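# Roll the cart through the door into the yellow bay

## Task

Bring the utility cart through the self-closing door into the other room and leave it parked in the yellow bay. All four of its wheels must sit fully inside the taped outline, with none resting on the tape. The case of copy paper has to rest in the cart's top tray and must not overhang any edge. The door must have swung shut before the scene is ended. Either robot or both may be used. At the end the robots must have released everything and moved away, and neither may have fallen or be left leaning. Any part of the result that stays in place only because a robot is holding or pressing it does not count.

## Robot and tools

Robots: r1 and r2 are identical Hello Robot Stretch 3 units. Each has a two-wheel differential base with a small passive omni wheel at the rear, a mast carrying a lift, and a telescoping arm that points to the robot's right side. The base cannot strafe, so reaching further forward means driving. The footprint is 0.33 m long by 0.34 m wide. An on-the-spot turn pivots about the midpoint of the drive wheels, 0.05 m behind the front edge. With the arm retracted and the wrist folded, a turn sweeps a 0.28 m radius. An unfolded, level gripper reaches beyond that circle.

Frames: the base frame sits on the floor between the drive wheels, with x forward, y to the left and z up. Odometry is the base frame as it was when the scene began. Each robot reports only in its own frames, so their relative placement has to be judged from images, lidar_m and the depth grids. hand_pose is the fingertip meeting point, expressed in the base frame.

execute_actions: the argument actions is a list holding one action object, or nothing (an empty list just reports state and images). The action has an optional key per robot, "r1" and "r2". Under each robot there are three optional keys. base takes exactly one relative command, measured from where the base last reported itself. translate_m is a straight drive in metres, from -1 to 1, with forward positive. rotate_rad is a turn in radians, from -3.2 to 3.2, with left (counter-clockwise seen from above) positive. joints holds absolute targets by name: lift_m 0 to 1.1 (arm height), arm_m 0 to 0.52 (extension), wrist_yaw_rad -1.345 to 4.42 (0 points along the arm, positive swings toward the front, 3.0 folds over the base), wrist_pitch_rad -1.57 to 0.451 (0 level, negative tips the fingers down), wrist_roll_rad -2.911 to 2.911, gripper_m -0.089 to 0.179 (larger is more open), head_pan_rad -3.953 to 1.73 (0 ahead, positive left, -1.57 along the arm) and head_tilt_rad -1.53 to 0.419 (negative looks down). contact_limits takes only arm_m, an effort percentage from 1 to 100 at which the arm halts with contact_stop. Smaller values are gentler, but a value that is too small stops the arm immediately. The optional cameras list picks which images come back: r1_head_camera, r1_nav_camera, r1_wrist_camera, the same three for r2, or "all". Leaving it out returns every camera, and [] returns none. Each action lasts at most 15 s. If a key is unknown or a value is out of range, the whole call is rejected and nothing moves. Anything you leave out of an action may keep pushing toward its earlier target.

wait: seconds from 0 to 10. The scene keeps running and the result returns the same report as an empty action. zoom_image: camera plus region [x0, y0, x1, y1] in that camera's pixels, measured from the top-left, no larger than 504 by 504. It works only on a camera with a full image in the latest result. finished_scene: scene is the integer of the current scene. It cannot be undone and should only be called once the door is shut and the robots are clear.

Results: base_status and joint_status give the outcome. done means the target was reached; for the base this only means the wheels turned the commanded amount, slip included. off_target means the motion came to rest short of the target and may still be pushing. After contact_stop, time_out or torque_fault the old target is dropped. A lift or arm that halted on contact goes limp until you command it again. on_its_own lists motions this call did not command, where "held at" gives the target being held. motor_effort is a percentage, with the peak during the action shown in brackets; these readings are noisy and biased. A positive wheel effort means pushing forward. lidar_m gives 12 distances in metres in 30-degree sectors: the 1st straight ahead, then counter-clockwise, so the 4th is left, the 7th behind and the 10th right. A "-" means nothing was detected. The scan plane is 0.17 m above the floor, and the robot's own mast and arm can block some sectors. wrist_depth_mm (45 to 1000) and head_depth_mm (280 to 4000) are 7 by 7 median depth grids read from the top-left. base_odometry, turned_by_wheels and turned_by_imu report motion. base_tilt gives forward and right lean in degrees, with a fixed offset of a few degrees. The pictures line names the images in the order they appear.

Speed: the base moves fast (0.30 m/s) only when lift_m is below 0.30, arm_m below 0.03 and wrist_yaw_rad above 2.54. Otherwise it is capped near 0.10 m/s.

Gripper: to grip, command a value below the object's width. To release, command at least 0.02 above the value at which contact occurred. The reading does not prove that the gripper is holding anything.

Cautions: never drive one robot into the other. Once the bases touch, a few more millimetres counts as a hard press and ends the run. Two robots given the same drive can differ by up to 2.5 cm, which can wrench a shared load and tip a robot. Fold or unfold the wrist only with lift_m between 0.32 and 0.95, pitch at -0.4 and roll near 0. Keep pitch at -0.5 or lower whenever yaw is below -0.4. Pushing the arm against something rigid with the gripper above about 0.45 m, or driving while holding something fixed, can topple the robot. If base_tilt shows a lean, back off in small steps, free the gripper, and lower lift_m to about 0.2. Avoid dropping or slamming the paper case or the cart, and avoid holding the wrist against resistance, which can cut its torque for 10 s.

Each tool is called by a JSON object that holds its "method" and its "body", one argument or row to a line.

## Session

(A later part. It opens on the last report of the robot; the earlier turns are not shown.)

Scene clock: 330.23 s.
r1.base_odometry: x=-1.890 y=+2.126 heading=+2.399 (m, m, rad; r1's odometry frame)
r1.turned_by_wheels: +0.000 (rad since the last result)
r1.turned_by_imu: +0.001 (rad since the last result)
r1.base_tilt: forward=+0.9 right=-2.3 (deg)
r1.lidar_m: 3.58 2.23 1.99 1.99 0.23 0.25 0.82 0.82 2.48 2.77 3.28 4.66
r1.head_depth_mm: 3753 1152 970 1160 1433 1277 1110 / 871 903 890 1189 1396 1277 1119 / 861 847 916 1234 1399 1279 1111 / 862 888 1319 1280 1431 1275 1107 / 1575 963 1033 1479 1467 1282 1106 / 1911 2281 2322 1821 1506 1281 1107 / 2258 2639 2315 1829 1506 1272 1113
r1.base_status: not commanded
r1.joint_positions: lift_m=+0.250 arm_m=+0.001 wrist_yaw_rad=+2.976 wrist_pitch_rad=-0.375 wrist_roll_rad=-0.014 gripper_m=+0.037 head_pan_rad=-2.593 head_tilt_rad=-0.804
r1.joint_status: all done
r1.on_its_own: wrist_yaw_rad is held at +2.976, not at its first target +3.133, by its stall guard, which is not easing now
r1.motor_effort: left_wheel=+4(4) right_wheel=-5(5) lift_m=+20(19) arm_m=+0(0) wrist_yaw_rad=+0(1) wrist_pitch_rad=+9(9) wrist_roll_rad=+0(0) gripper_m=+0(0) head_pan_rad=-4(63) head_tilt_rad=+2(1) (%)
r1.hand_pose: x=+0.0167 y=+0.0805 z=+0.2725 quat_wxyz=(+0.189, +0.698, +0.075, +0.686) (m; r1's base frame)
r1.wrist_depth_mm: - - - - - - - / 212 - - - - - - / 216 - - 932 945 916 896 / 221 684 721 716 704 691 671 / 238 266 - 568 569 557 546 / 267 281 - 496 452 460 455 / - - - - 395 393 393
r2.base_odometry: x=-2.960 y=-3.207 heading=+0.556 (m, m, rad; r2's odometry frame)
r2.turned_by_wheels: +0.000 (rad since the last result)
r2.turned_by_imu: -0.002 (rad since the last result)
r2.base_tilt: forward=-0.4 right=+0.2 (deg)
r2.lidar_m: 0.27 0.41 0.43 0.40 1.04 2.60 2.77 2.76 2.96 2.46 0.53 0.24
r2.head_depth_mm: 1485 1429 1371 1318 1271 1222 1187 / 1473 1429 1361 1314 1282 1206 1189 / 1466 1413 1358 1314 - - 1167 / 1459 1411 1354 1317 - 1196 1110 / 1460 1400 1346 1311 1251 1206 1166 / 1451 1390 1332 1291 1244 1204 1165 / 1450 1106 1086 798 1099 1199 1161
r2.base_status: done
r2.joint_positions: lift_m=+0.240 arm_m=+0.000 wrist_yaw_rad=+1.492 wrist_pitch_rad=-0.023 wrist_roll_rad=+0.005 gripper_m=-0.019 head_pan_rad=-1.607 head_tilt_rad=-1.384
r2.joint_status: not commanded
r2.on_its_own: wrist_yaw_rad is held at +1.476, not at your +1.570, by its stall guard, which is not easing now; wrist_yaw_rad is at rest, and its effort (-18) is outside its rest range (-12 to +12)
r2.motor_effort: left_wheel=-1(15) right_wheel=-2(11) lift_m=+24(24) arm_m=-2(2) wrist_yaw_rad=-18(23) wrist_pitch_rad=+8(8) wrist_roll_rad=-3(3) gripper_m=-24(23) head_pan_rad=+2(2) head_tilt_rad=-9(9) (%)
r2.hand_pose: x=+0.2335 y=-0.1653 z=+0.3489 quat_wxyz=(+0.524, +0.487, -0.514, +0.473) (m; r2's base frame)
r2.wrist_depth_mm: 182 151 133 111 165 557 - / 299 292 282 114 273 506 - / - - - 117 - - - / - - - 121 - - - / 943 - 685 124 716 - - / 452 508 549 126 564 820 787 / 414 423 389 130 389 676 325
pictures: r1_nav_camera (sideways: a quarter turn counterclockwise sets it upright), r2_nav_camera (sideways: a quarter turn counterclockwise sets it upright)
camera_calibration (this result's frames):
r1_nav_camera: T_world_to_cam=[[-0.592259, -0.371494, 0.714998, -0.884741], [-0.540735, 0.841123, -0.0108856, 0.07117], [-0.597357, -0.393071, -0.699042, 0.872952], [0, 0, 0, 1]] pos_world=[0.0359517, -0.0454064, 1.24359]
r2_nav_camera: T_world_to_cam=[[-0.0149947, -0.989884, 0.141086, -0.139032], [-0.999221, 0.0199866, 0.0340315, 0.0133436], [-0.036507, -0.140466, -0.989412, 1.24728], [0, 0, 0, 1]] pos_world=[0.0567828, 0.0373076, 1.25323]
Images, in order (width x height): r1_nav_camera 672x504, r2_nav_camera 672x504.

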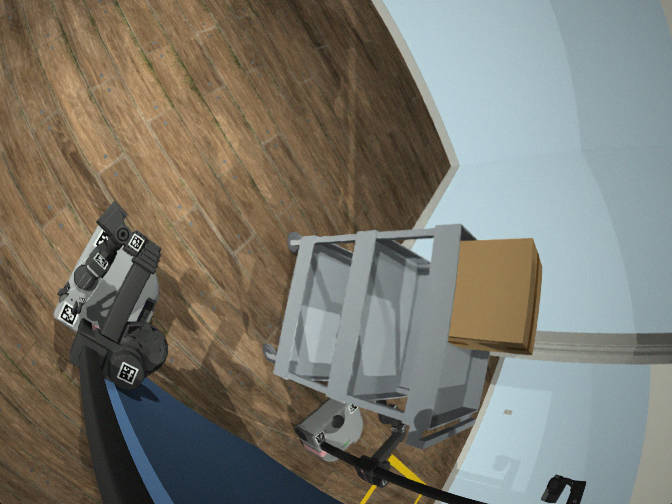

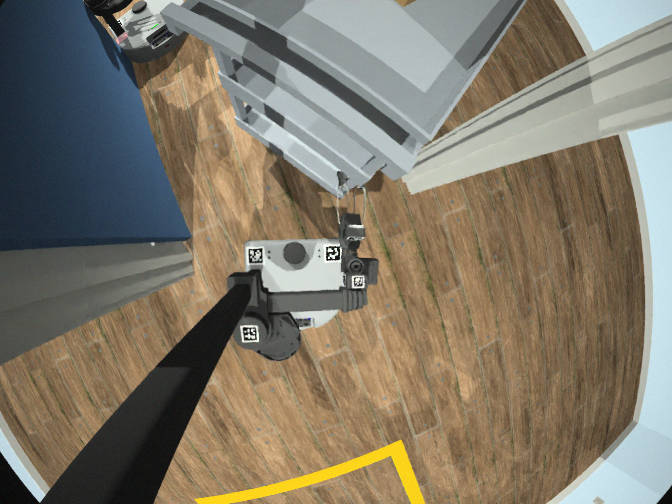

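The cart's side should slide along the jamb and straighten.

{"method": "execute_actions", "body": {
  "actions": [
    {"r2":{"base":{"translate_m":-0.3}}}
  ],
  "cameras": []
}}

{"method": "execute_actions", "body": {
  "actions": [
    {"r2":{"base":{"rotate_rad":-0.2}}}
  ],
  "cameras": []
}}

{"method": "execute_actions", "body": {
  "actions": [
    {"r2":{"base":{"translate_m":-0.5}}}
  ],
  "cameras": ["r2_nav_camera","r1_nav_camera"]
}}

Scene clock: 336.33 s.
r1.base_odometry: x=-1.890 y=+2.126 heading=+2.399 (m, m, rad; r1's odometry frame)
r1.turned_by_wheels: +0.000 (rad since the last result)
r1.turned_by_imu: +0.001 (rad since the last result)
r1.base_tilt: forward=+0.8 right=-2.5 (deg)
r1.lidar_m: 3.60 2.23 1.98 1.99 0.23 0.25 0.94 0.93 2.49 2.76 3.30 4.64
r1.head_depth_mm: 862 914 1363 1273 1433 1275 1106 / 1107 957 1363 1476 1429 1277 1120 / 1294 1463 1663 1710 1466 1280 1109 / 1447 1662 1941 1816 1503 1280 1109 / 1646 1923 2164 1817 1496 1276 1112 / 1914 2293 2311 1827 1513 1275 1112 / 2269 2648 2318 1836 1508 1276 1110
r1.base_status: not commanded
r1.joint_positions: lift_m=+0.250 arm_m=+0.001 wrist_yaw_rad=+2.976 wrist_pitch_rad=-0.375 wrist_roll_rad=-0.014 gripper_m=+0.037 head_pan_rad=-2.593 head_tilt_rad=-0.804
r1.joint_status: not commanded
r1.on_its_own: wrist_yaw_rad is held at +2.976, not at its first target +3.133, by its stall guard, which is not easing now
r1.motor_effort: left_wheel=+4(4) right_wheel=-6(5) lift_m=+19(19) arm_m=+0(0) wrist_yaw_rad=+0(1) wrist_pitch_rad=+9(9) wrist_roll_rad=+0(1) gripper_m=-1(0) head_pan_rad=-5(5) head_tilt_rad=+2(2) (%)
r1.hand_pose: x=+0.0167 y=+0.0805 z=+0.2725 quat_wxyz=(+0.189, +0.698, +0.075, +0.686) (m; r1's base frame)
r1.wrist_depth_mm: - - - - - - - / 211 - - - - - - / 216 - - 954 950 921 902 / 220 679 710 714 706 684 682 / 238 266 - 572 573 549 547 / 266 280 - 492 449 461 453 / - - - - 400 398 395
r2.base_odometry: x=-3.215 y=-3.365 heading=+0.556 (m, m, rad; r2's odometry frame)
r2.turned_by_wheels: +0.000 (rad since the last result)
r2.turned_by_imu: -0.001 (rad since the last result)
r2.base_tilt: forward=-0.4 right=+0.3 (deg)
r2.lidar_m: 0.25 0.34 0.46 0.64 2.22 2.49 2.49 2.48 2.77 2.56 0.80 0.25
r2.head_depth_mm: 1486 1429 1370 1314 1276 1226 1186 / 1480 1413 1370 1317 1277 1207 1192 / 1471 1409 1368 1318 - - 1167 / 1465 1407 1357 1316 - 1204 1176 / 1459 1399 1350 1309 1248 1204 1167 / 1454 1394 1343 1296 1245 1202 1158 / 1447 1390 1340 790 1089 1190 1161
r2.base_status: done
r2.joint_positions: lift_m=+0.240 arm_m=+0.000 wrist_yaw_rad=+1.474 wrist_pitch_rad=-0.022 wrist_roll_rad=+0.005 gripper_m=-0.019 head_pan_rad=-1.606 head_tilt_rad=-1.384
r2.joint_status: not commanded
r2.on_its_own: wrist_yaw_rad is held at +1.476, not at your +1.570, by its stall guard, which is not easing now
r2.motor_effort: left_wheel=-4(10) right_wheel=-1(18) lift_m=+24(24) arm_m=-2(2) wrist_yaw_rad=+3(17) wrist_pitch_rad=+8(8) wrist_roll_rad=-3(2) gripper_m=-23(24) head_pan_rad=+3(3) head_tilt_rad=-9(9) (%)
r2.hand_pose: x=+0.2331 y=-0.1699 z=+0.3491 quat_wxyz=(+0.528, +0.482, -0.519, +0.468) (m; r2's base frame)
r2.wrist_depth_mm: 149 135 132 111 195 481 521 / 298 290 284 115 351 486 537 / - - - 118 - 487 562 / - - - 121 - 512 591 / - - 756 123 701 522 608 / 467 527 561 126 600 532 634 / 422 426 400 131 410 549 628
pictures: none
No camera images: the call's "cameras" was empty. Leave "cameras" out to get every camera's image.

Scene clock: 337.53 s.
r1.base_odometry: x=-1.890 y=+2.126 heading=+2.399 (m, m, rad; r1's odometry frame)
r1.turned_by_wheels: +0.000 (rad since the last result)
r1.turned_by_imu: +0.000 (rad since the last result)
r1.base_tilt: forward=+0.8 right=-2.5 (deg)
r1.lidar_m: 3.58 2.22 1.98 1.99 0.23 0.25 0.95 0.93 2.49 2.76 3.30 4.64
r1.head_depth_mm: 873 921 1367 1473 1429 1274 1107 / 1170 1066 1360 1290 1424 1279 1118 / 1296 1459 1654 1754 1479 1278 1108 / 1454 1668 1929 1831 1502 1278 1109 / 1646 1929 2160 1813 1501 1278 1109 / 1909 2299 2319 1816 1498 1282 1108 / 2252 2634 2332 1824 1505 1278 1110
r1.base_status: not commanded
r1.joint_positions: lift_m=+0.250 arm_m=+0.001 wrist_yaw_rad=+2.976 wrist_pitch_rad=-0.375 wrist_roll_rad=-0.014 gripper_m=+0.037 head_pan_rad=-2.593 head_tilt_rad=-0.804
r1.joint_status: not commanded
r1.on_its_own: wrist_yaw_rad is held at +2.976, not at its first target +3.133, by its stall guard, which is not easing now
r1.motor_effort: left_wheel=+4(4) right_wheel=-6(4) lift_m=+20(20) arm_m=+0(0) wrist_yaw_rad=+0(0) wrist_pitch_rad=+9(9) wrist_roll_rad=+0(0) gripper_m=-1(0) head_pan_rad=-4(5) head_tilt_rad=+2(1) (%)
r1.hand_pose: x=+0.0167 y=+0.0805 z=+0.2725 quat_wxyz=(+0.189, +0.698, +0.075, +0.686) (m; r1's base frame)
r1.wrist_depth_mm: - - - - - - - / 211 - - - - - - / 217 - - 945 920 905 894 / 219 689 699 714 700 683 680 / 237 266 - 566 582 555 548 / 268 281 - 498 450 466 456 / - - - - 403 398 392
r2.base_odometry: x=-3.215 y=-3.365 heading=+0.356 (m, m, rad; r2's odometry frame)
r2.turned_by_wheels: -0.200 (rad since the last result)
r2.turned_by_imu: -0.202 (rad since the last result)
r2.base_tilt: forward=-0.5 right=+0.1 (deg)
r2.lidar_m: 0.22 0.25 0.46 0.48 1.34 2.31 2.58 2.48 2.57 2.65 1.41 0.22
r2.head_depth_mm: 1478 1416 1372 1319 1268 1221 1183 / 1481 1419 1361 1316 1280 1202 1189 / 1470 1414 1357 1315 - - 1165 / 1468 1408 1350 1318 - 1205 1178 / 1461 1396 1343 1302 1253 1208 1168 / 1455 1388 1345 1296 1235 1203 1163 / 1444 1400 1343 792 782 1038 1156
r2.base_status: done
r2.joint_positions: lift_m=+0.240 arm_m=+0.000 wrist_yaw_rad=+1.478 wrist_pitch_rad=-0.022 wrist_roll_rad=+0.005 gripper_m=-0.019 head_pan_rad=-1.606 head_tilt_rad=-1.384
r2.joint_status: not commanded
r2.on_its_own: wrist_yaw_rad is held at +1.476, not at your +1.570, by its stall guard, which is not easing now
r2.motor_effort: left_wheel=+5(15) right_wheel=-3(24) lift_m=+24(24) arm_m=-1(2) wrist_yaw_rad=-2(33) wrist_pitch_rad=+7(8) wrist_roll_rad=-3(3) gripper_m=-22(26) head_pan_rad=+2(2) head_tilt_rad=-9(9) (%)
r2.hand_pose: x=+0.2332 y=-0.1688 z=+0.3490 quat_wxyz=(+0.527, +0.483, -0.518, +0.469) (m; r2's base frame)
r2.wrist_depth_mm: 136 135 133 112 545 659 937 / 299 291 285 114 555 685 - / - - - 117 572 719 - / - - - 120 588 756 - / - 747 754 123 605 785 - / 492 561 576 126 640 780 889 / 422 423 407 130 637 678 685
pictures: none
No camera images: the call's "cameras" was empty. Leave "cameras" out to get every camera's image.

Scene clock: 343.60 s.
r1.base_odometry: x=-1.890 y=+2.126 heading=+2.399 (m, m, rad; r1's odometry frame)
r1.turned_by_wheels: +0.000 (rad since the last result)
r1.turned_by_imu: +0.001 (rad since the last result)
r1.base_tilt: forward=+0.8 right=-2.5 (deg)
r1.lidar_m: 3.59 2.23 1.99 1.99 0.23 0.25 1.20 1.39 2.49 2.77 3.28 4.63
r1.head_depth_mm: 3736 3166 2324 1809 1499 1276 1107 / 1179 1341 1635 1765 1499 1275 1123 / 1299 1455 1661 1764 1502 1276 1110 / 1451 1651 1937 1809 1500 1278 1112 / 1655 1926 2148 1819 1499 1281 1108 / 1913 2271 2318 1830 1508 1280 1116 / 2269 2638 2331 1831 1503 1279 1111
r1.base_status: not commanded
r1.joint_positions: lift_m=+0.250 arm_m=+0.001 wrist_yaw_rad=+2.976 wrist_pitch_rad=-0.375 wrist_roll_rad=-0.014 gripper_m=+0.037 head_pan_rad=-2.593 head_tilt_rad=-0.804
r1.joint_status: not commanded
r1.on_its_own: wrist_yaw_rad is held at +2.976, not at its first target +3.133, by its stall guard, which is not easing now
r1.motor_effort: left_wheel=+4(4) right_wheel=-6(6) lift_m=+20(19) arm_m=+0(0) wrist_yaw_rad=+1(0) wrist_pitch_rad=+9(9) wrist_roll_rad=+0(0) gripper_m=-1(0) head_pan_rad=-5(5) head_tilt_rad=+1(2) (%)
r1.hand_pose: x=+0.0167 y=+0.0805 z=+0.2725 quat_wxyz=(+0.189, +0.698, +0.075, +0.686) (m; r1's base frame)
r1.wrist_depth_mm: - - - - - - - / 211 - - - - - - / 216 - - 937 934 918 900 / 220 676 722 709 706 696 690 / 238 267 - 571 583 556 544 / 267 283 - 499 452 463 453 / - - - - 401 394 393
r2.base_odometry: x=-3.683 y=-3.540 heading=+0.356 (m, m, rad; r2's odometry frame)
r2.turned_by_wheels: +0.000 (rad since the last result)
r2.turned_by_imu: -0.001 (rad since the last result)
r2.base_tilt: forward=-0.4 right=+0.2 (deg)
r2.lidar_m: 0.21 0.23 0.33 1.11 1.99 2.04 2.13 2.04 2.12 2.88 2.80 0.21
r2.head_depth_mm: 1489 1418 1362 1316 1270 1225 1185 / 1480 1422 1358 1315 1271 1203 1193 / 1471 1413 1351 1318 - - 1171 / 1466 1407 1353 1315 - 1203 1174 / 1460 1399 1342 1309 1245 1208 1166 / 1450 1395 1342 1297 1227 1194 1164 / 1444 1391 1341 786 771 753 1146
r2.base_status: done
r2.joint_positions: lift_m=+0.240 arm_m=+0.000 wrist_yaw_rad=+1.476 wrist_pitch_rad=-0.022 wrist_roll_rad=+0.005 gripper_m=-0.019 head_pan_rad=-1.606 head_tilt_rad=-1.384
r2.joint_status: not commanded
r2.on_its_own: wrist_yaw_rad is held at +1.476, not at your +1.570, by its stall guard, which is not easing now
r2.motor_effort: left_wheel=+5(7) right_wheel=-7(24) lift_m=+24(24) arm_m=-1(1) wrist_yaw_rad=+0(14) wrist_pitch_rad=+8(8) wrist_roll_rad=-3(2) gripper_m=-21(23) head_pan_rad=+2(2) head_tilt_rad=-9(9) (%)
r2.hand_pose: x=+0.2331 y=-0.1694 z=+0.3489 quat_wxyz=(+0.528, +0.483, -0.519, +0.469) (m; r2's base frame)
r2.wrist_depth_mm: 136 134 133 112 - - - / 302 292 287 115 - - - / - - - 118 - - - / - - - 121 - - - / - 707 744 124 - - - / 522 559 567 127 881 889 891 / 425 426 406 131 645 674 678
pictures: r1_nav_camera (sideways: a quarter turn counterclockwise sets it upright), r2_nav_camera (sideways: a quarter turn counterclockwise sets it upright)
camera_calibration (this result's frames):
r1_nav_camera: T_world_to_cam=[[-0.592261, -0.37149, 0.714998, -0.884741], [-0.54073, 0.841126, -0.0108856, 0.0711699], [-0.597359, -0.393068, -0.699042, 0.872952], [0, 0, 0, 1]] pos_world=[0.0359514, -0.0454066, 1.24359]
r2_nav_camera: T_world_to_cam=[[-0.0147497, -0.989897, 0.14102, -0.138947], [-0.999226, 0.0197366, 0.0340304, 0.013345], [-0.0364699, -0.140409, -0.989422, 1.24729], [0, 0, 0, 1]] pos_world=[0.0567737, 0.0373234, 1.25323]
Images, in order (width x height): r1_nav_camera 672x504, r2_nav_camera 672x504.

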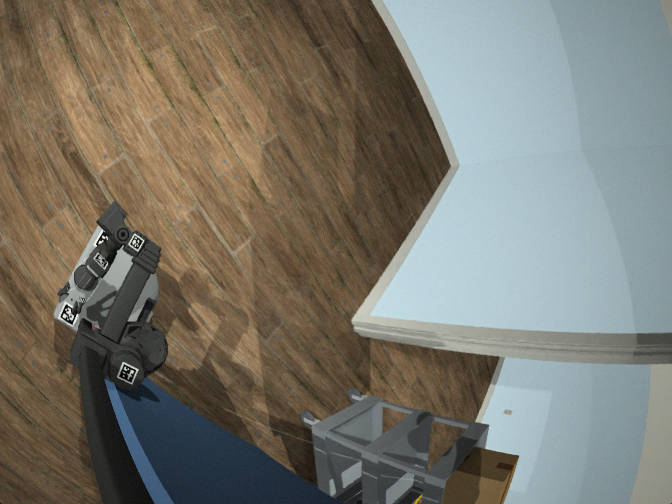

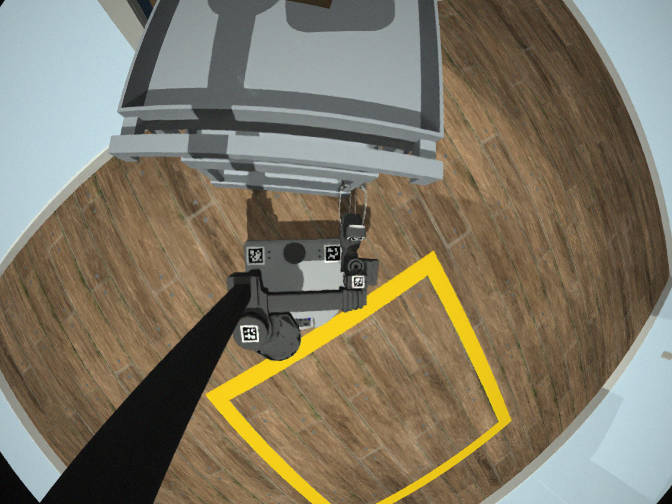

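{"method": "execute_actions", "body": {
  "actions": [
    {"r2":{"base":{"translate_m":-0.3}}}
  ],
  "cameras": []
}}

{"method": "execute_actions", "body": {
  "actions": [
    {"r2":{"base":{"rotate_rad":0.5}},"r1":{"base":{"translate_m":0.6}}}
  ],
  "cameras": []
}}

{"method": "execute_actions", "body": {
  "actions": [
    {"r2":{"base":{"translate_m":-0.95},"joints":{"head_pan_rad":0}}}
  ],
  "cameras": ["r2_nav_camera","r2_wrist_camera"]
}}

Scene clock: 351.10 s.
r1.base_odometry: x=-1.890 y=+2.126 heading=+2.399 (m, m, rad; r1's odometry frame)
r1.turned_by_wheels: +0.000 (rad since the last result)
r1.turned_by_imu: +0.001 (rad since the last result)
r1.base_tilt: forward=+0.8 right=-2.4 (deg)
r1.lidar_m: 3.58 2.22 1.98 1.98 0.23 0.25 1.45 1.39 2.48 2.76 3.27 4.65
r1.head_depth_mm: 3745 3173 2308 1819 1495 1279 1105 / 1178 1345 1640 1762 1503 1273 1119 / 1293 1462 1674 1764 1498 1274 1109 / 1462 1665 1936 1821 1499 1277 1108 / 1652 1931 2163 1826 1502 1280 1108 / 1916 2290 2317 1817 1499 1273 1111 / 2271 2660 2322 1822 1502 1277 1109
r1.base_status: not commanded
r1.joint_positions: lift_m=+0.250 arm_m=+0.001 wrist_yaw_rad=+2.976 wrist_pitch_rad=-0.375 wrist_roll_rad=-0.014 gripper_m=+0.037 head_pan_rad=-2.593 head_tilt_rad=-0.804
r1.joint_status: not commanded
r1.on_its_own: wrist_yaw_rad is held at +2.976, not at its first target +3.133, by its stall guard, which is not easing now
r1.motor_effort: left_wheel=+4(4) right_wheel=-6(5) lift_m=+20(20) arm_m=+0(0) wrist_yaw_rad=+0(0) wrist_pitch_rad=+9(9) wrist_roll_rad=+0(0) gripper_m=-1(0) head_pan_rad=-4(5) head_tilt_rad=+2(2) (%)
r1.hand_pose: x=+0.0167 y=+0.0805 z=+0.2725 quat_wxyz=(+0.189, +0.698, +0.075, +0.686) (m; r1's base frame)
r1.wrist_depth_mm: - - - - - - - / 210 - - - - - - / 216 - - 951 921 895 894 / 220 677 718 715 695 694 678 / 239 264 - 569 580 548 545 / 268 282 - 498 450 461 454 / - - - - 397 395 393
r2.base_odometry: x=-3.965 y=-3.644 heading=+0.356 (m, m, rad; r2's odometry frame)
r2.turned_by_wheels: +0.000 (rad since the last result)
r2.turned_by_imu: -0.001 (rad since the last result)
r2.base_tilt: forward=-0.4 right=+0.2 (deg)
r2.lidar_m: 0.22 0.24 0.38 1.47 1.83 1.89 1.86 1.78 1.85 2.51 2.96 0.22
r2.head_depth_mm: 1484 1425 1369 1320 1270 1225 1182 / 1483 1418 1368 1310 1276 1206 1191 / 1467 1413 1355 1314 - - 1169 / 1466 1408 1353 1320 - 1200 1172 / 1454 1399 1348 1305 1253 1206 1171 / 1452 1390 1336 1292 1225 1202 1162 / 1446 1388 1332 791 777 997 1145
r2.base_status: done
r2.joint_positions: lift_m=+0.240 arm_m=+0.000 wrist_yaw_rad=+1.489 wrist_pitch_rad=-0.023 wrist_roll_rad=+0.005 gripper_m=-0.019 head_pan_rad=-1.606 head_tilt_rad=-1.384
r2.joint_status: not commanded
r2.on_its_own: wrist_yaw_rad is held at +1.476, not at your +1.570, by its stall guard, which is not easing now; wrist_yaw_rad is at rest, and its effort (-14) is outside its rest range (-12 to +12)
r2.motor_effort: left_wheel=+7(10) right_wheel=-9(18) lift_m=+24(24) arm_m=-1(1) wrist_yaw_rad=-14(20) wrist_pitch_rad=+8(8) wrist_roll_rad=-3(3) gripper_m=-22(23) head_pan_rad=+3(3) head_tilt_rad=-9(8) (%)
r2.hand_pose: x=+0.2334 y=-0.1660 z=+0.3489 quat_wxyz=(+0.525, +0.486, -0.515, +0.472) (m; r2's base frame)
r2.wrist_depth_mm: 136 135 133 112 - - - / 299 294 285 115 - - - / 895 - - 118 - - - / 900 - - 121 - - - / 816 723 743 124 - - - / 506 562 575 127 893 894 895 / 425 422 404 131 645 664 680
pictures: none
No camera images: the call's "cameras" was empty. Leave "cameras" out to get every camera's image.

Scene clock: 354.73 s.
r1.base_odometry: x=-2.332 y=+2.531 heading=+2.399 (m, m, rad; r1's odometry frame)
r1.turned_by_wheels: +0.000 (rad since the last result)
r1.turned_by_imu: +0.003 (rad since the last result)
r1.base_tilt: forward=+0.9 right=-2.4 (deg)
r1.lidar_m: 3.26 2.01 1.79 1.80 1.87 1.67 1.51 1.51 2.95 2.95 3.53 4.10
r1.head_depth_mm: 1210 1371 1572 1751 1498 1277 1107 / 1771 1919 1689 1799 1496 1277 1120 / 1969 2194 2319 1827 1502 1273 1113 / 2204 2499 2319 1827 1496 1277 1110 / 2502 2848 2318 1823 1497 1274 1106 / 2727 2990 2335 1825 1508 1273 1116 / 2597 2821 2321 1825 1502 1281 1111
r1.base_status: done
r1.joint_positions: lift_m=+0.250 arm_m=+0.001 wrist_yaw_rad=+2.976 wrist_pitch_rad=-0.375 wrist_roll_rad=-0.014 gripper_m=+0.037 head_pan_rad=-2.593 head_tilt_rad=-0.803
r1.joint_status: not commanded
r1.on_its_own: wrist_yaw_rad is held at +2.976, not at its first target +3.133, by its stall guard, which is not easing now
r1.motor_effort: left_wheel=+2(13) right_wheel=-1(4) lift_m=+20(20) arm_m=+0(0) wrist_yaw_rad=+0(0) wrist_pitch_rad=+9(9) wrist_roll_rad=+0(0) gripper_m=+0(0) head_pan_rad=-4(5) head_tilt_rad=+1(2) (%)
r1.hand_pose: x=+0.0167 y=+0.0805 z=+0.2725 quat_wxyz=(+0.189, +0.698, +0.075, +0.686) (m; r1's base frame)
r1.wrist_depth_mm: - - - - - - - / - - - - - - - / - - - 953 913 915 887 / 741 726 730 718 700 682 674 / 585 578 - 573 584 553 547 / 490 478 - 494 452 467 454 / 435 - - - 400 395 391
r2.base_odometry: x=-3.965 y=-3.644 heading=+0.856 (m, m, rad; r2's odometry frame)
r2.turned_by_wheels: +0.500 (rad since the last result)
r2.turned_by_imu: +0.504 (rad since the last result)
r2.base_tilt: forward=-0.3 right=+0.3 (deg)
r2.lidar_m: 0.29 1.07 1.44 1.82 1.87 1.86 1.78 1.83 2.45 2.96 0.42 0.25
r2.head_depth_mm: 1484 1427 1371 1313 1272 1225 1186 / 1476 1414 1366 1310 1279 1206 1192 / 1470 1411 1358 1318 - - 1167 / 1464 1402 1352 1320 - 1196 1170 / 1453 1401 1350 1309 1247 1205 1166 / 1457 1397 1342 1295 1248 1202 1159 / 1451 1388 1335 795 1226 1201 1164
r2.base_status: done
r2.joint_positions: lift_m=+0.240 arm_m=+0.000 wrist_yaw_rad=+1.473 wrist_pitch_rad=-0.023 wrist_roll_rad=+0.004 gripper_m=-0.019 head_pan_rad=-1.606 head_tilt_rad=-1.384
r2.joint_status: not commanded
r2.on_its_own: wrist_yaw_rad is held at +1.476, not at your +1.570, by its stall guard, which is not easing now
r2.motor_effort: left_wheel=-5(19) right_wheel=+9(28) lift_m=+24(24) arm_m=-1(1) wrist_yaw_rad=+4(69) wrist_pitch_rad=+8(8) wrist_roll_rad=-3(3) gripper_m=-22(26) head_pan_rad=+2(2) head_tilt_rad=-9(9) (%)
r2.hand_pose: x=+0.2330 y=-0.1701 z=+0.3488 quat_wxyz=(+0.529, +0.482, -0.519, +0.468) (m; r2's base frame)
r2.wrist_depth_mm: 305 177 136 109 144 207 - / 387 294 287 113 274 271 - / 844 881 907 115 - - - / 875 916 919 119 - - - / 877 927 795 122 755 660 - / 786 493 558 126 570 569 896 / 594 425 405 126 409 428 679
pictures: none
No camera images: the call's "cameras" was empty. Leave "cameras" out to get every camera's image.

Scene clock: 365.30 s.
r1.base_odometry: x=-2.332 y=+2.531 heading=+2.399 (m, m, rad; r1's odometry frame)
r1.turned_by_wheels: +0.000 (rad since the last result)
r1.turned_by_imu: +0.002 (rad since the last result)
r1.base_tilt: forward=+0.9 right=-2.4 (deg)
r1.lidar_m: 3.24 2.01 1.79 1.80 1.87 1.66 1.66 2.01 2.94 2.95 3.53 4.10
r1.head_depth_mm: 1609 1787 1984 1813 1497 1279 1108 / 1776 1980 2159 1819 1502 1276 1117 / 1965 2221 2307 1829 1503 1279 1113 / 2192 2526 2309 1825 1506 1281 1108 / 2497 2856 2334 1821 1497 1277 1109 / 2736 3002 2322 1829 1501 1279 1112 / 2579 2828 2311 1820 1501 1278 1111
r1.base_status: not commanded
r1.joint_positions: lift_m=+0.250 arm_m=+0.001 wrist_yaw_rad=+2.976 wrist_pitch_rad=-0.375 wrist_roll_rad=-0.014 gripper_m=+0.037 head_pan_rad=-2.593 head_tilt_rad=-0.803
r1.joint_status: not commanded
r1.on_its_own: wrist_yaw_rad is held at +2.976, not at its first target +3.133, by its stall guard, which is not easing now
r1.motor_effort: left_wheel=+2(2) right_wheel=-1(2) lift_m=+19(20) arm_m=+0(0) wrist_yaw_rad=+0(0) wrist_pitch_rad=+9(9) wrist_roll_rad=+0(0) gripper_m=+0(0) head_pan_rad=-5(4) head_tilt_rad=+2(2) (%)
r1.hand_pose: x=+0.0167 y=+0.0805 z=+0.2725 quat_wxyz=(+0.189, +0.698, +0.075, +0.686) (m; r1's base frame)
r1.wrist_depth_mm: - - - - - - - / - - - - - - - / - - - 939 948 921 887 / 743 722 723 710 696 692 679 / 587 579 - 564 578 553 540 / 481 484 - 498 452 460 456 / 436 - - - 397 398 394
r2.base_odometry: x=-4.587 y=-4.362 heading=+0.856 (m, m, rad; r2's odometry frame)
r2.turned_by_wheels: +0.000 (rad since the last result)
r2.turned_by_imu: -0.004 (rad since the last result)
r2.base_tilt: forward=-0.5 right=+0.2 (deg)
r2.lidar_m: 0.22 0.25 1.87 1.78 1.22 0.87 0.83 0.85 1.14 2.82 2.96 0.22
r2.head_depth_mm: 545 519 508 1309 1270 1229 1188 / 545 524 461 1304 1273 1218 1182 / 543 521 452 923 - 1202 1174 / 541 519 441 1152 1269 - 1173 / 538 516 453 1276 1263 - 1157 / 537 515 475 1272 1252 - 1160 / 534 513 499 1287 1242 1210 1159
r2.base_status: done
r2.joint_positions: lift_m=+0.240 arm_m=+0.000 wrist_yaw_rad=+1.541 wrist_pitch_rad=-0.022 wrist_roll_rad=+0.004 gripper_m=-0.019 head_pan_rad=-0.007 head_tilt_rad=-1.384
r2.joint_status: all done
r2.on_its_own: wrist_yaw_rad is held at +1.518, not at your +1.570, by its stall guard, which is not easing now; wrist_yaw_rad is at rest, and its effort (-26) is outside its rest range (-12 to +12)
r2.motor_effort: left_wheel=+1(11) right_wheel=-3(13) lift_m=+24(24) arm_m=-1(1) wrist_yaw_rad=-26(27) wrist_pitch_rad=+8(8) wrist_roll_rad=-3(3) gripper_m=-22(23) head_pan_rad=+3(40) head_tilt_rad=-9(9) (%)
r2.hand_pose: x=+0.2342 y=-0.1527 z=+0.3491 quat_wxyz=(+0.512, +0.499, -0.503, +0.486) (m; r2's base frame)
r2.wrist_depth_mm: 135 134 132 109 - - - / 296 289 282 112 - - - / - - - 114 - - - / - - - 117 - - - / - 705 763 120 - - - / 487 554 577 123 898 900 898 / 421 425 407 127 631 681 685
pictures: r2_nav_camera (sideways: a quarter turn counterclockwise sets it upright), r2_wrist_camera
camera_calibration (this result's frames):
r2_nav_camera: T_world_to_cam=[[0.989937, 0.0135254, 0.14086, -0.144867], [0.00881254, -0.999382, 0.0340278, 0.00719933], [0.141233, -0.0324441, -0.989445, 1.24623], [0, 0, 0, 1]] pos_world=[-0.0326632, 0.0495872, 1.25324]
r2_wrist_camera: T_world_to_cam=[[-0.0384243, -0.999112, 0.0172786, -0.14966], [-0.141287, -0.0116856, -0.9899, 0.425627], [0.989223, -0.0404774, -0.140712, -0.0236007], [0, 0, 0, 1]] pos_world=[0.0777312, -0.145509, 0.420593]
Images, in order (width x height): r2_nav_camera 672x504, r2_wrist_camera 644x364.

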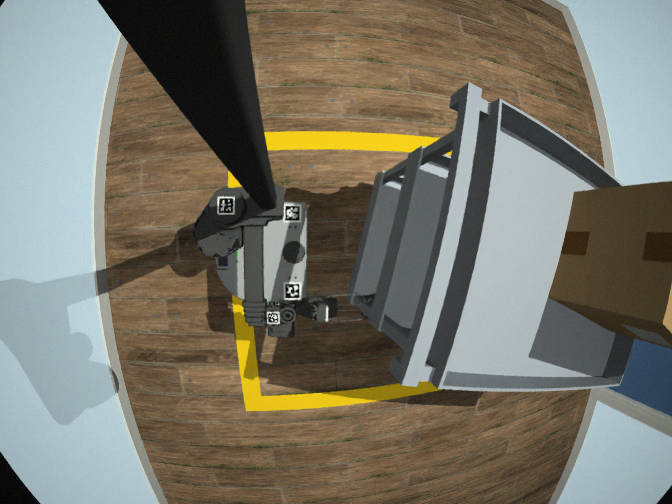

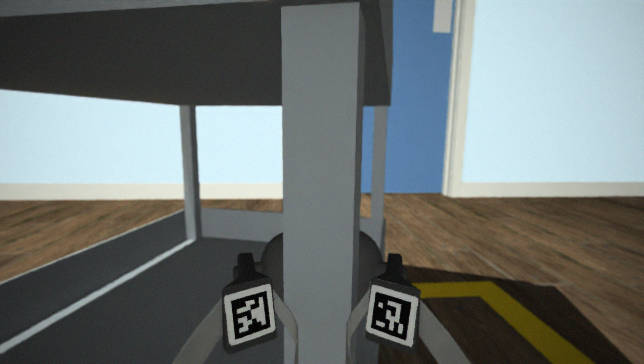

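{"method": "execute_actions", "body": {
  "actions": [
    {"r2":{"base":{"translate_m":-0.27}}}
  ],
  "cameras": []
}}

{"method": "execute_actions", "body": {
  "actions": [
    {"r2":{"joints":{"gripper_m":0.15}}}
  ],
  "cameras": []
}}

{"method": "execute_actions", "body": {
  "actions": [
    {"r2":{"base":{"translate_m":-0.2}}}
  ],
  "cameras": []
}}

{"method": "execute_actions", "body": {
  "actions": [
    {"r2":{"base":{"rotate_rad":-1.5}}}
  ],
  "cameras": []
}}

{"method": "execute_actions", "body": {
  "actions": [
    {"r2":{"base":{"translate_m":0.8},"joints":{"head_pan_rad":1.7,"head_tilt_rad":-0.9}}}
  ],
  "cameras": ["r2_nav_camera"]
}}

Scene clock: 372.83 s.
r1.base_odometry: x=-2.332 y=+2.531 heading=+2.399 (m, m, rad; r1's odometry frame)
r1.turned_by_wheels: +0.000 (rad since the last result)
r1.turned_by_imu: +0.001 (rad since the last result)
r1.base_tilt: forward=+0.7 right=-2.5 (deg)
r1.lidar_m: 3.24 2.01 1.80 1.80 1.88 1.67 1.67 2.01 2.94 2.95 3.50 4.10
r1.head_depth_mm: 1608 1772 1983 1824 1500 1275 1108 / 1775 1980 2169 1824 1501 1278 1122 / 1953 2194 2311 1822 1497 1281 1111 / 2201 2502 2292 1823 1495 1276 1111 / 2481 2830 2331 1825 1504 1280 1108 / 2729 2973 2325 1818 1503 1281 1112 / 2577 2829 2324 1832 1506 1280 1107
r1.base_status: not commanded
r1.joint_positions: lift_m=+0.250 arm_m=+0.001 wrist_yaw_rad=+2.976 wrist_pitch_rad=-0.375 wrist_roll_rad=-0.014 gripper_m=+0.037 head_pan_rad=-2.593 head_tilt_rad=-0.803
r1.joint_status: not commanded
r1.on_its_own: wrist_yaw_rad is held at +2.976, not at its first target +3.133, by its stall guard, which is not easing now
r1.motor_effort: left_wheel=+2(2) right_wheel=-2(2) lift_m=+19(19) arm_m=+0(0) wrist_yaw_rad=+0(0) wrist_pitch_rad=+9(9) wrist_roll_rad=+0(0) gripper_m=-1(0) head_pan_rad=-5(5) head_tilt_rad=+1(1) (%)
r1.hand_pose: x=+0.0167 y=+0.0805 z=+0.2725 quat_wxyz=(+0.189, +0.698, +0.075, +0.686) (m; r1's base frame)
r1.wrist_depth_mm: - - - - - - - / - - - - - - - / - - - 947 937 913 882 / 734 713 725 712 694 676 674 / 594 577 - 568 583 558 541 / 483 483 - 496 450 458 459 / 432 - - - 400 395 391
r2.base_odometry: x=-4.764 y=-4.566 heading=+0.856 (m, m, rad; r2's odometry frame)
r2.turned_by_wheels: +0.000 (rad since the last result)
r2.turned_by_imu: -0.001 (rad since the last result)
r2.base_tilt: forward=-0.3 right=+0.2 (deg)
r2.lidar_m: 0.21 0.24 0.39 1.77 0.82 0.58 0.56 0.57 0.76 1.89 3.08 0.22
r2.head_depth_mm: 541 520 513 1308 1267 1230 1184 / 546 524 472 1302 1274 1219 1180 / 543 521 463 924 - 1205 1176 / 538 520 434 1148 1266 - 1172 / 538 517 442 1152 1265 - 1154 / 536 515 453 1273 1252 - 1158 / 533 513 472 1281 1240 1214 1158
r2.base_status: done
r2.joint_positions: lift_m=+0.240 arm_m=+0.000 wrist_yaw_rad=+1.570 wrist_pitch_rad=-0.022 wrist_roll_rad=+0.004 gripper_m=-0.019 head_pan_rad=-0.007 head_tilt_rad=-1.384
r2.joint_status: not commanded
r2.motor_effort: left_wheel=-1(7) right_wheel=-2(15) lift_m=+24(24) arm_m=-1(1) wrist_yaw_rad=-12(27) wrist_pitch_rad=+7(8) wrist_roll_rad=-3(3) gripper_m=-23(23) head_pan_rad=+4(2) head_tilt_rad=-9(9) (%)
r2.hand_pose: x=+0.2343 y=-0.1454 z=+0.3491 quat_wxyz=(+0.505, +0.506, -0.495, +0.493) (m; r2's base frame)
r2.wrist_depth_mm: 135 134 132 108 - - - / 297 289 282 111 - - - / - - - 114 - - - / - - - 117 - - - / - 714 780 120 - - - / 491 560 564 122 909 891 902 / 424 426 410 127 615 677 671
pictures: none
No camera images: the call's "cameras" was empty. Leave "cameras" out to get every camera's image.

Scene clock: 375.03 s.
r1.base_odometry: x=-2.332 y=+2.531 heading=+2.399 (m, m, rad; r1's odometry frame)
r1.turned_by_wheels: +0.000 (rad since the last result)
r1.turned_by_imu: +0.000 (rad since the last result)
r1.base_tilt: forward=+0.9 right=-2.4 (deg)
r1.lidar_m: 3.24 2.01 1.79 1.80 1.87 1.67 1.67 2.01 2.94 2.96 3.51 4.07
r1.head_depth_mm: 1610 1772 1985 1828 1505 1277 1112 / 1776 1966 2162 1829 1506 1277 1120 / 1962 2207 2311 1826 1507 1273 1105 / 2194 2500 2308 1827 1499 1278 1111 / 2505 2826 2318 1819 1500 1276 1111 / 2749 2970 2331 1827 1505 1276 1109 / 2570 2828 2325 1832 1508 1282 1113
r1.base_status: not commanded
r1.joint_positions: lift_m=+0.250 arm_m=+0.001 wrist_yaw_rad=+2.976 wrist_pitch_rad=-0.375 wrist_roll_rad=-0.014 gripper_m=+0.037 head_pan_rad=-2.593 head_tilt_rad=-0.803
r1.joint_status: not commanded
r1.on_its_own: wrist_yaw_rad is held at +2.976, not at its first target +3.133, by its stall guard, which is not easing now
r1.motor_effort: left_wheel=+2(2) right_wheel=-2(1) lift_m=+20(19) arm_m=+0(0) wrist_yaw_rad=+0(0) wrist_pitch_rad=+9(9) wrist_roll_rad=+0(0) gripper_m=-1(1) head_pan_rad=-5(4) head_tilt_rad=+1(1) (%)
r1.hand_pose: x=+0.0167 y=+0.0805 z=+0.2725 quat_wxyz=(+0.189, +0.698, +0.075, +0.686) (m; r1's base frame)
r1.wrist_depth_mm: - - - - - - - / - - - - - - - / - - - 943 909 907 898 / 739 719 706 727 706 686 671 / 584 578 - 573 584 556 543 / 481 482 - 497 455 465 457 / 431 - - - 398 399 393
r2.base_odometry: x=-4.764 y=-4.566 heading=+0.856 (m, m, rad; r2's odometry frame)
r2.turned_by_wheels: +0.000 (rad since the last result)
r2.turned_by_imu: +0.000 (rad since the last result)
r2.base_tilt: forward=-0.3 right=+0.3 (deg)
r2.lidar_m: 0.21 0.24 0.39 1.77 0.82 0.58 0.56 0.57 0.76 1.89 3.08 0.21
r2.head_depth_mm: 542 520 513 1310 1272 1223 1184 / 546 524 478 1297 1271 1217 1182 / 544 521 465 988 - 1205 1178 / 538 519 436 1148 1270 - 1169 / 539 518 444 1154 1263 - 1154 / 536 515 449 1270 1249 - 1155 / 534 513 464 1281 1241 1210 1157
r2.base_status: not commanded
r2.joint_positions: lift_m=+0.240 arm_m=+0.000 wrist_yaw_rad=+1.561 wrist_pitch_rad=-0.021 wrist_roll_rad=+0.004 gripper_m=+0.150 head_pan_rad=-0.007 head_tilt_rad=-1.384
r2.joint_status: all done
r2.motor_effort: left_wheel=-3(3) right_wheel=+2(4) lift_m=+24(24) arm_m=-1(1) wrist_yaw_rad=-3(13) wrist_pitch_rad=+8(8) wrist_roll_rad=-2(2) gripper_m=+0(94) head_pan_rad=+2(3) head_tilt_rad=-9(9) (%)
r2.hand_pose: x=+0.2343 y=-0.1476 z=+0.3492 quat_wxyz=(+0.507, +0.504, -0.498, +0.491) (m; r2's base frame)
r2.wrist_depth_mm: 136 133 132 107 - - - / 298 287 282 110 - - - / - - - 112 - - - / - - - 115 - - - / - 762 755 118 - - - / 490 558 562 121 877 - 884 / 440 408 429 125 671 644 720
pictures: none
No camera images: the call's "cameras" was empty. Leave "cameras" out to get every camera's image.

Scene clock: 378.30 s.
r1.base_odometry: x=-2.332 y=+2.531 heading=+2.399 (m, m, rad; r1's odometry frame)
r1.turned_by_wheels: +0.000 (rad since the last result)
r1.turned_by_imu: +0.000 (rad since the last result)
r1.base_tilt: forward=+0.8 right=-2.5 (deg)
r1.lidar_m: 3.24 2.02 1.79 1.80 1.87 1.66 1.66 2.01 2.94 2.95 3.53 4.09
r1.head_depth_mm: 1610 1778 1990 1811 1499 1271 1105 / 1774 1976 2147 1812 1507 1277 1122 / 1963 2225 2320 1819 1499 1277 1107 / 2196 2511 2328 1823 1504 1275 1111 / 2474 2834 2323 1823 1505 1276 1106 / 2746 3007 2321 1818 1510 1276 1109 / 2587 2822 2318 1832 1498 1280 1111
r1.base_status: not commanded
r1.joint_positions: lift_m=+0.250 arm_m=+0.001 wrist_yaw_rad=+2.976 wrist_pitch_rad=-0.375 wrist_roll_rad=-0.014 gripper_m=+0.037 head_pan_rad=-2.593 head_tilt_rad=-0.803
r1.joint_status: not commanded
r1.on_its_own: wrist_yaw_rad is held at +2.976, not at its first target +3.133, by its stall guard, which is not easing now
r1.motor_effort: left_wheel=+2(2) right_wheel=-2(2) lift_m=+19(19) arm_m=+0(0) wrist_yaw_rad=+0(0) wrist_pitch_rad=+9(9) wrist_roll_rad=+0(0) gripper_m=+0(1) head_pan_rad=-5(5) head_tilt_rad=+1(1) (%)
r1.hand_pose: x=+0.0167 y=+0.0805 z=+0.2725 quat_wxyz=(+0.189, +0.698, +0.075, +0.686) (m; r1's base frame)
r1.wrist_depth_mm: - - - - - - - / - - - - - - - / - - - 940 932 911 901 / 751 706 724 712 692 688 680 / 583 591 - 565 581 545 546 / 485 492 - 496 455 466 455 / 430 - - - 401 400 389
r2.base_odometry: x=-4.895 y=-4.717 heading=+0.856 (m, m, rad; r2's odometry frame)
r2.turned_by_wheels: +0.000 (rad since the last result)
r2.turned_by_imu: -0.001 (rad since the last result)
r2.base_tilt: forward=-0.3 right=+0.1 (deg)
r2.lidar_m: 0.41 0.46 1.86 1.64 0.53 0.37 0.36 0.37 0.48 1.21 3.10 0.41
r2.head_depth_mm: 1480 1423 1374 1320 1269 1226 953 / 483 1395 1366 1314 1273 1218 967 / 469 882 1200 1307 - 1204 982 / 474 878 1194 1302 1267 - 993 / 474 873 1194 1296 1263 - 896 / 483 871 1194 1297 1250 - 967 / 493 866 1326 1286 1248 1214 1051
r2.base_status: done
r2.joint_positions: lift_m=+0.240 arm_m=+0.000 wrist_yaw_rad=+1.561 wrist_pitch_rad=-0.021 wrist_roll_rad=+0.004 gripper_m=+0.150 head_pan_rad=-0.007 head_tilt_rad=-1.384
r2.joint_status: not commanded
r2.motor_effort: left_wheel=-3(10) right_wheel=+3(4) lift_m=+25(24) arm_m=-1(1) wrist_yaw_rad=-1(2) wrist_pitch_rad=+7(7) wrist_roll_rad=-2(3) gripper_m=+0(0) head_pan_rad=+2(2) head_tilt_rad=-9(9) (%)
r2.hand_pose: x=+0.2343 y=-0.1477 z=+0.3492 quat_wxyz=(+0.507, +0.504, -0.498, +0.491) (m; r2's base frame)
r2.wrist_depth_mm: 329 315 300 293 - - - / 346 328 312 303 - - - / - - - 866 - - - / - - - 945 - - - / - 746 826 763 - - - / 496 559 567 530 874 - 895 / 401 369 353 345 672 649 718
pictures: none
No camera images: the call's "cameras" was empty. Leave "cameras" out to get every camera's image.

Scene clock: 381.67 s.
r1.base_odometry: x=-2.332 y=+2.531 heading=+2.399 (m, m, rad; r1's odometry frame)
r1.turned_by_wheels: +0.000 (rad since the last result)
r1.turned_by_imu: +0.000 (rad since the last result)
r1.base_tilt: forward=+0.9 right=-2.5 (deg)
r1.lidar_m: 3.25 2.01 1.79 1.80 1.88 1.67 1.66 2.01 2.95 2.95 3.52 4.09
r1.head_depth_mm: 1606 1772 1980 1828 1502 1280 1108 / 1762 1975 2169 1832 1503 1271 1122 / 1960 2199 2317 1832 1501 1278 1109 / 2195 2484 2338 1816 1503 1273 1113 / 2487 2858 2306 1826 1507 1277 1113 / 2749 2954 2331 1832 1504 1279 1112 / 2587 2819 2327 1824 1509 1278 1108
r1.base_status: not commanded
r1.joint_positions: lift_m=+0.250 arm_m=+0.001 wrist_yaw_rad=+2.976 wrist_pitch_rad=-0.375 wrist_roll_rad=-0.014 gripper_m=+0.037 head_pan_rad=-2.593 head_tilt_rad=-0.803
r1.joint_status: not commanded
r1.on_its_own: wrist_yaw_rad is held at +2.976, not at its first target +3.133, by its stall guard, which is not easing now
r1.motor_effort: left_wheel=+2(2) right_wheel=-2(1) lift_m=+19(19) arm_m=+0(0) wrist_yaw_rad=+0(0) wrist_pitch_rad=+9(9) wrist_roll_rad=-1(0) gripper_m=+0(0) head_pan_rad=-5(5) head_tilt_rad=+1(1) (%)
r1.hand_pose: x=+0.0167 y=+0.0805 z=+0.2725 quat_wxyz=(+0.189, +0.698, +0.075, +0.686) (m; r1's base frame)
r1.wrist_depth_mm: - - - - - - - / - - - - - - - / - - - 952 922 926 889 / 749 724 717 707 689 685 676 / 581 569 - 565 580 554 547 / 489 482 - 494 451 460 458 / 432 - - - 401 395 391
r2.base_odometry: x=-4.895 y=-4.717 heading=-0.644 (m, m, rad; r2's odometry frame)
r2.turned_by_wheels: -1.500 (rad since the last result)
r2.turned_by_imu: -1.523 (rad since the last result)
r2.base_tilt: forward=-0.3 right=+0.1 (deg)
r2.lidar_m: 1.50 3.15 0.41 0.41 0.48 1.82 1.29 0.49 0.37 0.36 0.37 0.51
r2.head_depth_mm: 995 987 984 980 980 977 978 / 1375 1369 1344 1290 1238 1218 1174 / 1471 1414 1354 1308 - 1206 1178 / 1466 1407 1356 1304 1267 - 1175 / 1464 1400 1348 1295 1262 - 1155 / 1454 1393 1339 1293 1253 - 1161 / 1444 1391 1337 1286 1242 1212 1154
r2.base_status: done
r2.joint_positions: lift_m=+0.240 arm_m=+0.000 wrist_yaw_rad=+1.561 wrist_pitch_rad=-0.021 wrist_roll_rad=+0.004 gripper_m=+0.150 head_pan_rad=-0.007 head_tilt_rad=-1.384
r2.joint_status: not commanded
r2.motor_effort: left_wheel=+4(11) right_wheel=-4(7) lift_m=+24(24) arm_m=-1(1) wrist_yaw_rad=-1(3) wrist_pitch_rad=+7(7) wrist_roll_rad=-2(2) gripper_m=+0(0) head_pan_rad=+3(2) head_tilt_rad=-9(9) (%)
r2.hand_pose: x=+0.2343 y=-0.1478 z=+0.3492 quat_wxyz=(+0.507, +0.504, -0.498, +0.491) (m; r2's base frame)
r2.wrist_depth_mm: - - - - 781 393 264 / - - - - 785 393 263 / - - - - 765 391 261 / - - - - 778 389 262 / - - - - 774 390 262 / 863 886 882 883 715 - 261 / 685 640 668 664 623 452 249
pictures: none
No camera images: the call's "cameras" was empty. Leave "cameras" out to get every camera's image.

Scene clock: 390.93 s.
r1.base_odometry: x=-2.332 y=+2.531 heading=+2.399 (m, m, rad; r1's odometry frame)
r1.turned_by_wheels: +0.000 (rad since the last result)
r1.turned_by_imu: +0.001 (rad since the last result)
r1.base_tilt: forward=+0.8 right=-2.4 (deg)
r1.lidar_m: 3.23 2.01 1.80 1.80 1.87 1.66 1.67 2.01 2.94 2.95 3.54 4.10
r1.head_depth_mm: 1599 1769 1985 1822 1501 1274 1105 / 1774 1975 2143 1819 1496 1273 1122 / 1952 2207 2313 1816 1498 1279 1108 / 2196 2493 2328 1833 1498 1279 1110 / 2500 2824 2317 1827 1502 1283 1110 / 2714 2974 2312 1822 1502 1280 1110 / 2592 2802 2299 1836 1495 1274 1109
r1.base_status: not commanded
r1.joint_positions: lift_m=+0.250 arm_m=+0.001 wrist_yaw_rad=+2.976 wrist_pitch_rad=-0.375 wrist_roll_rad=-0.014 gripper_m=+0.037 head_pan_rad=-2.593 head_tilt_rad=-0.803
r1.joint_status: not commanded
r1.on_its_own: wrist_yaw_rad is held at +2.976, not at its first target +3.133, by its stall guard, which is not easing now
r1.motor_effort: left_wheel=+2(2) right_wheel=-2(1) lift_m=+19(20) arm_m=+0(0) wrist_yaw_rad=+0(0) wrist_pitch_rad=+9(9) wrist_roll_rad=+0(0) gripper_m=-1(1) head_pan_rad=-4(5) head_tilt_rad=+2(1) (%)
r1.hand_pose: x=+0.0167 y=+0.0805 z=+0.2725 quat_wxyz=(+0.189, +0.698, +0.075, +0.686) (m; r1's base frame)
r1.wrist_depth_mm: - - - - - - - / - - - - - - - / - - - 945 941 933 893 / 748 710 702 723 698 695 673 / 582 586 - 560 587 550 546 / 482 480 - 499 455 460 452 / 434 - - - 399 396 389
r2.base_odometry: x=-4.255 y=-5.197 heading=-0.644 (m, m, rad; r2's odometry frame)
r2.turned_by_wheels: +0.000 (rad since the last result)
r2.turned_by_imu: +0.004 (rad since the last result)
r2.base_tilt: forward=-0.4 right=+0.1 (deg)
r2.lidar_m: 1.60 2.30 2.53 2.46 0.80 0.72 1.34 0.52 0.39 0.37 0.39 0.54
r2.head_depth_mm: 2231 2423 1981 1682 1443 1275 1141 / 2289 2419 1979 1671 1441 1274 1134 / 2358 2429 1976 1652 1439 1269 1130 / 2397 2389 1961 1658 1429 1259 1144 / 2426 2390 1944 1650 1430 1266 - / 2359 2370 1946 1666 1449 - - / 2402 2415 - - - 1219 1155
r2.base_status: done
r2.joint_positions: lift_m=+0.240 arm_m=+0.000 wrist_yaw_rad=+1.561 wrist_pitch_rad=-0.021 wrist_roll_rad=+0.004 gripper_m=+0.150 head_pan_rad=+1.693 head_tilt_rad=-0.903
r2.joint_status: all done
r2.motor_effort: left_wheel=+4(13) right_wheel=-3(5) lift_m=+25(24) arm_m=-1(1) wrist_yaw_rad=-2(0) wrist_pitch_rad=+7(7) wrist_roll_rad=-2(2) gripper_m=+1(1) head_pan_rad=+2(39) head_tilt_rad=+1(32) (%)
r2.hand_pose: x=+0.2343 y=-0.1478 z=+0.3492 quat_wxyz=(+0.507, +0.504, -0.498, +0.491) (m; r2's base frame)
r2.wrist_depth_mm: - - - - 868 434 288 / - - - - 863 433 288 / - - - - 849 432 287 / - - - - 822 426 287 / - - - - 838 425 287 / 864 885 868 882 792 - 286 / 684 636 663 664 641 482 271
pictures: r2_nav_camera (sideways: a quarter turn counterclockwise sets it upright)
camera_calibration (this result's frames):
r2_nav_camera: T_world_to_cam=[[-0.119425, 0.803714, 0.582908, -0.713829], [0.99204, 0.120202, 0.0375125, -0.00335781], [-0.0399173, 0.582748, -0.811672, 1.01647], [0, 0, 0, 1]] pos_world=[-0.0413429, -0.0182298, 1.24126]
Images, in order (width x height): r2_nav_camera 672x504.

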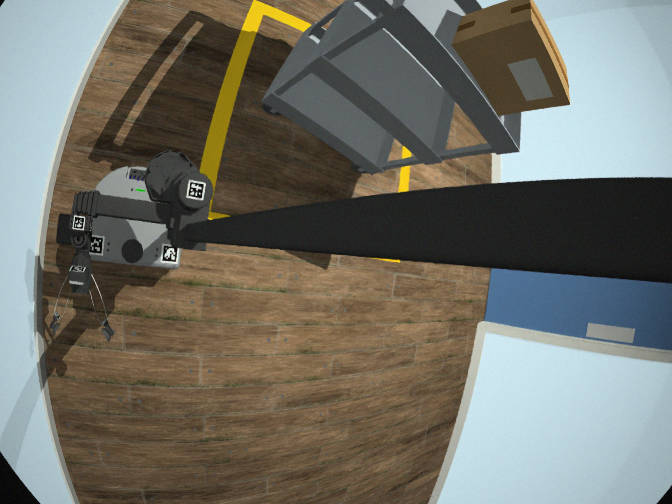

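{"method": "finished_scene", "body": {
  "scene": 1
}}

The scene is finished: the task was done.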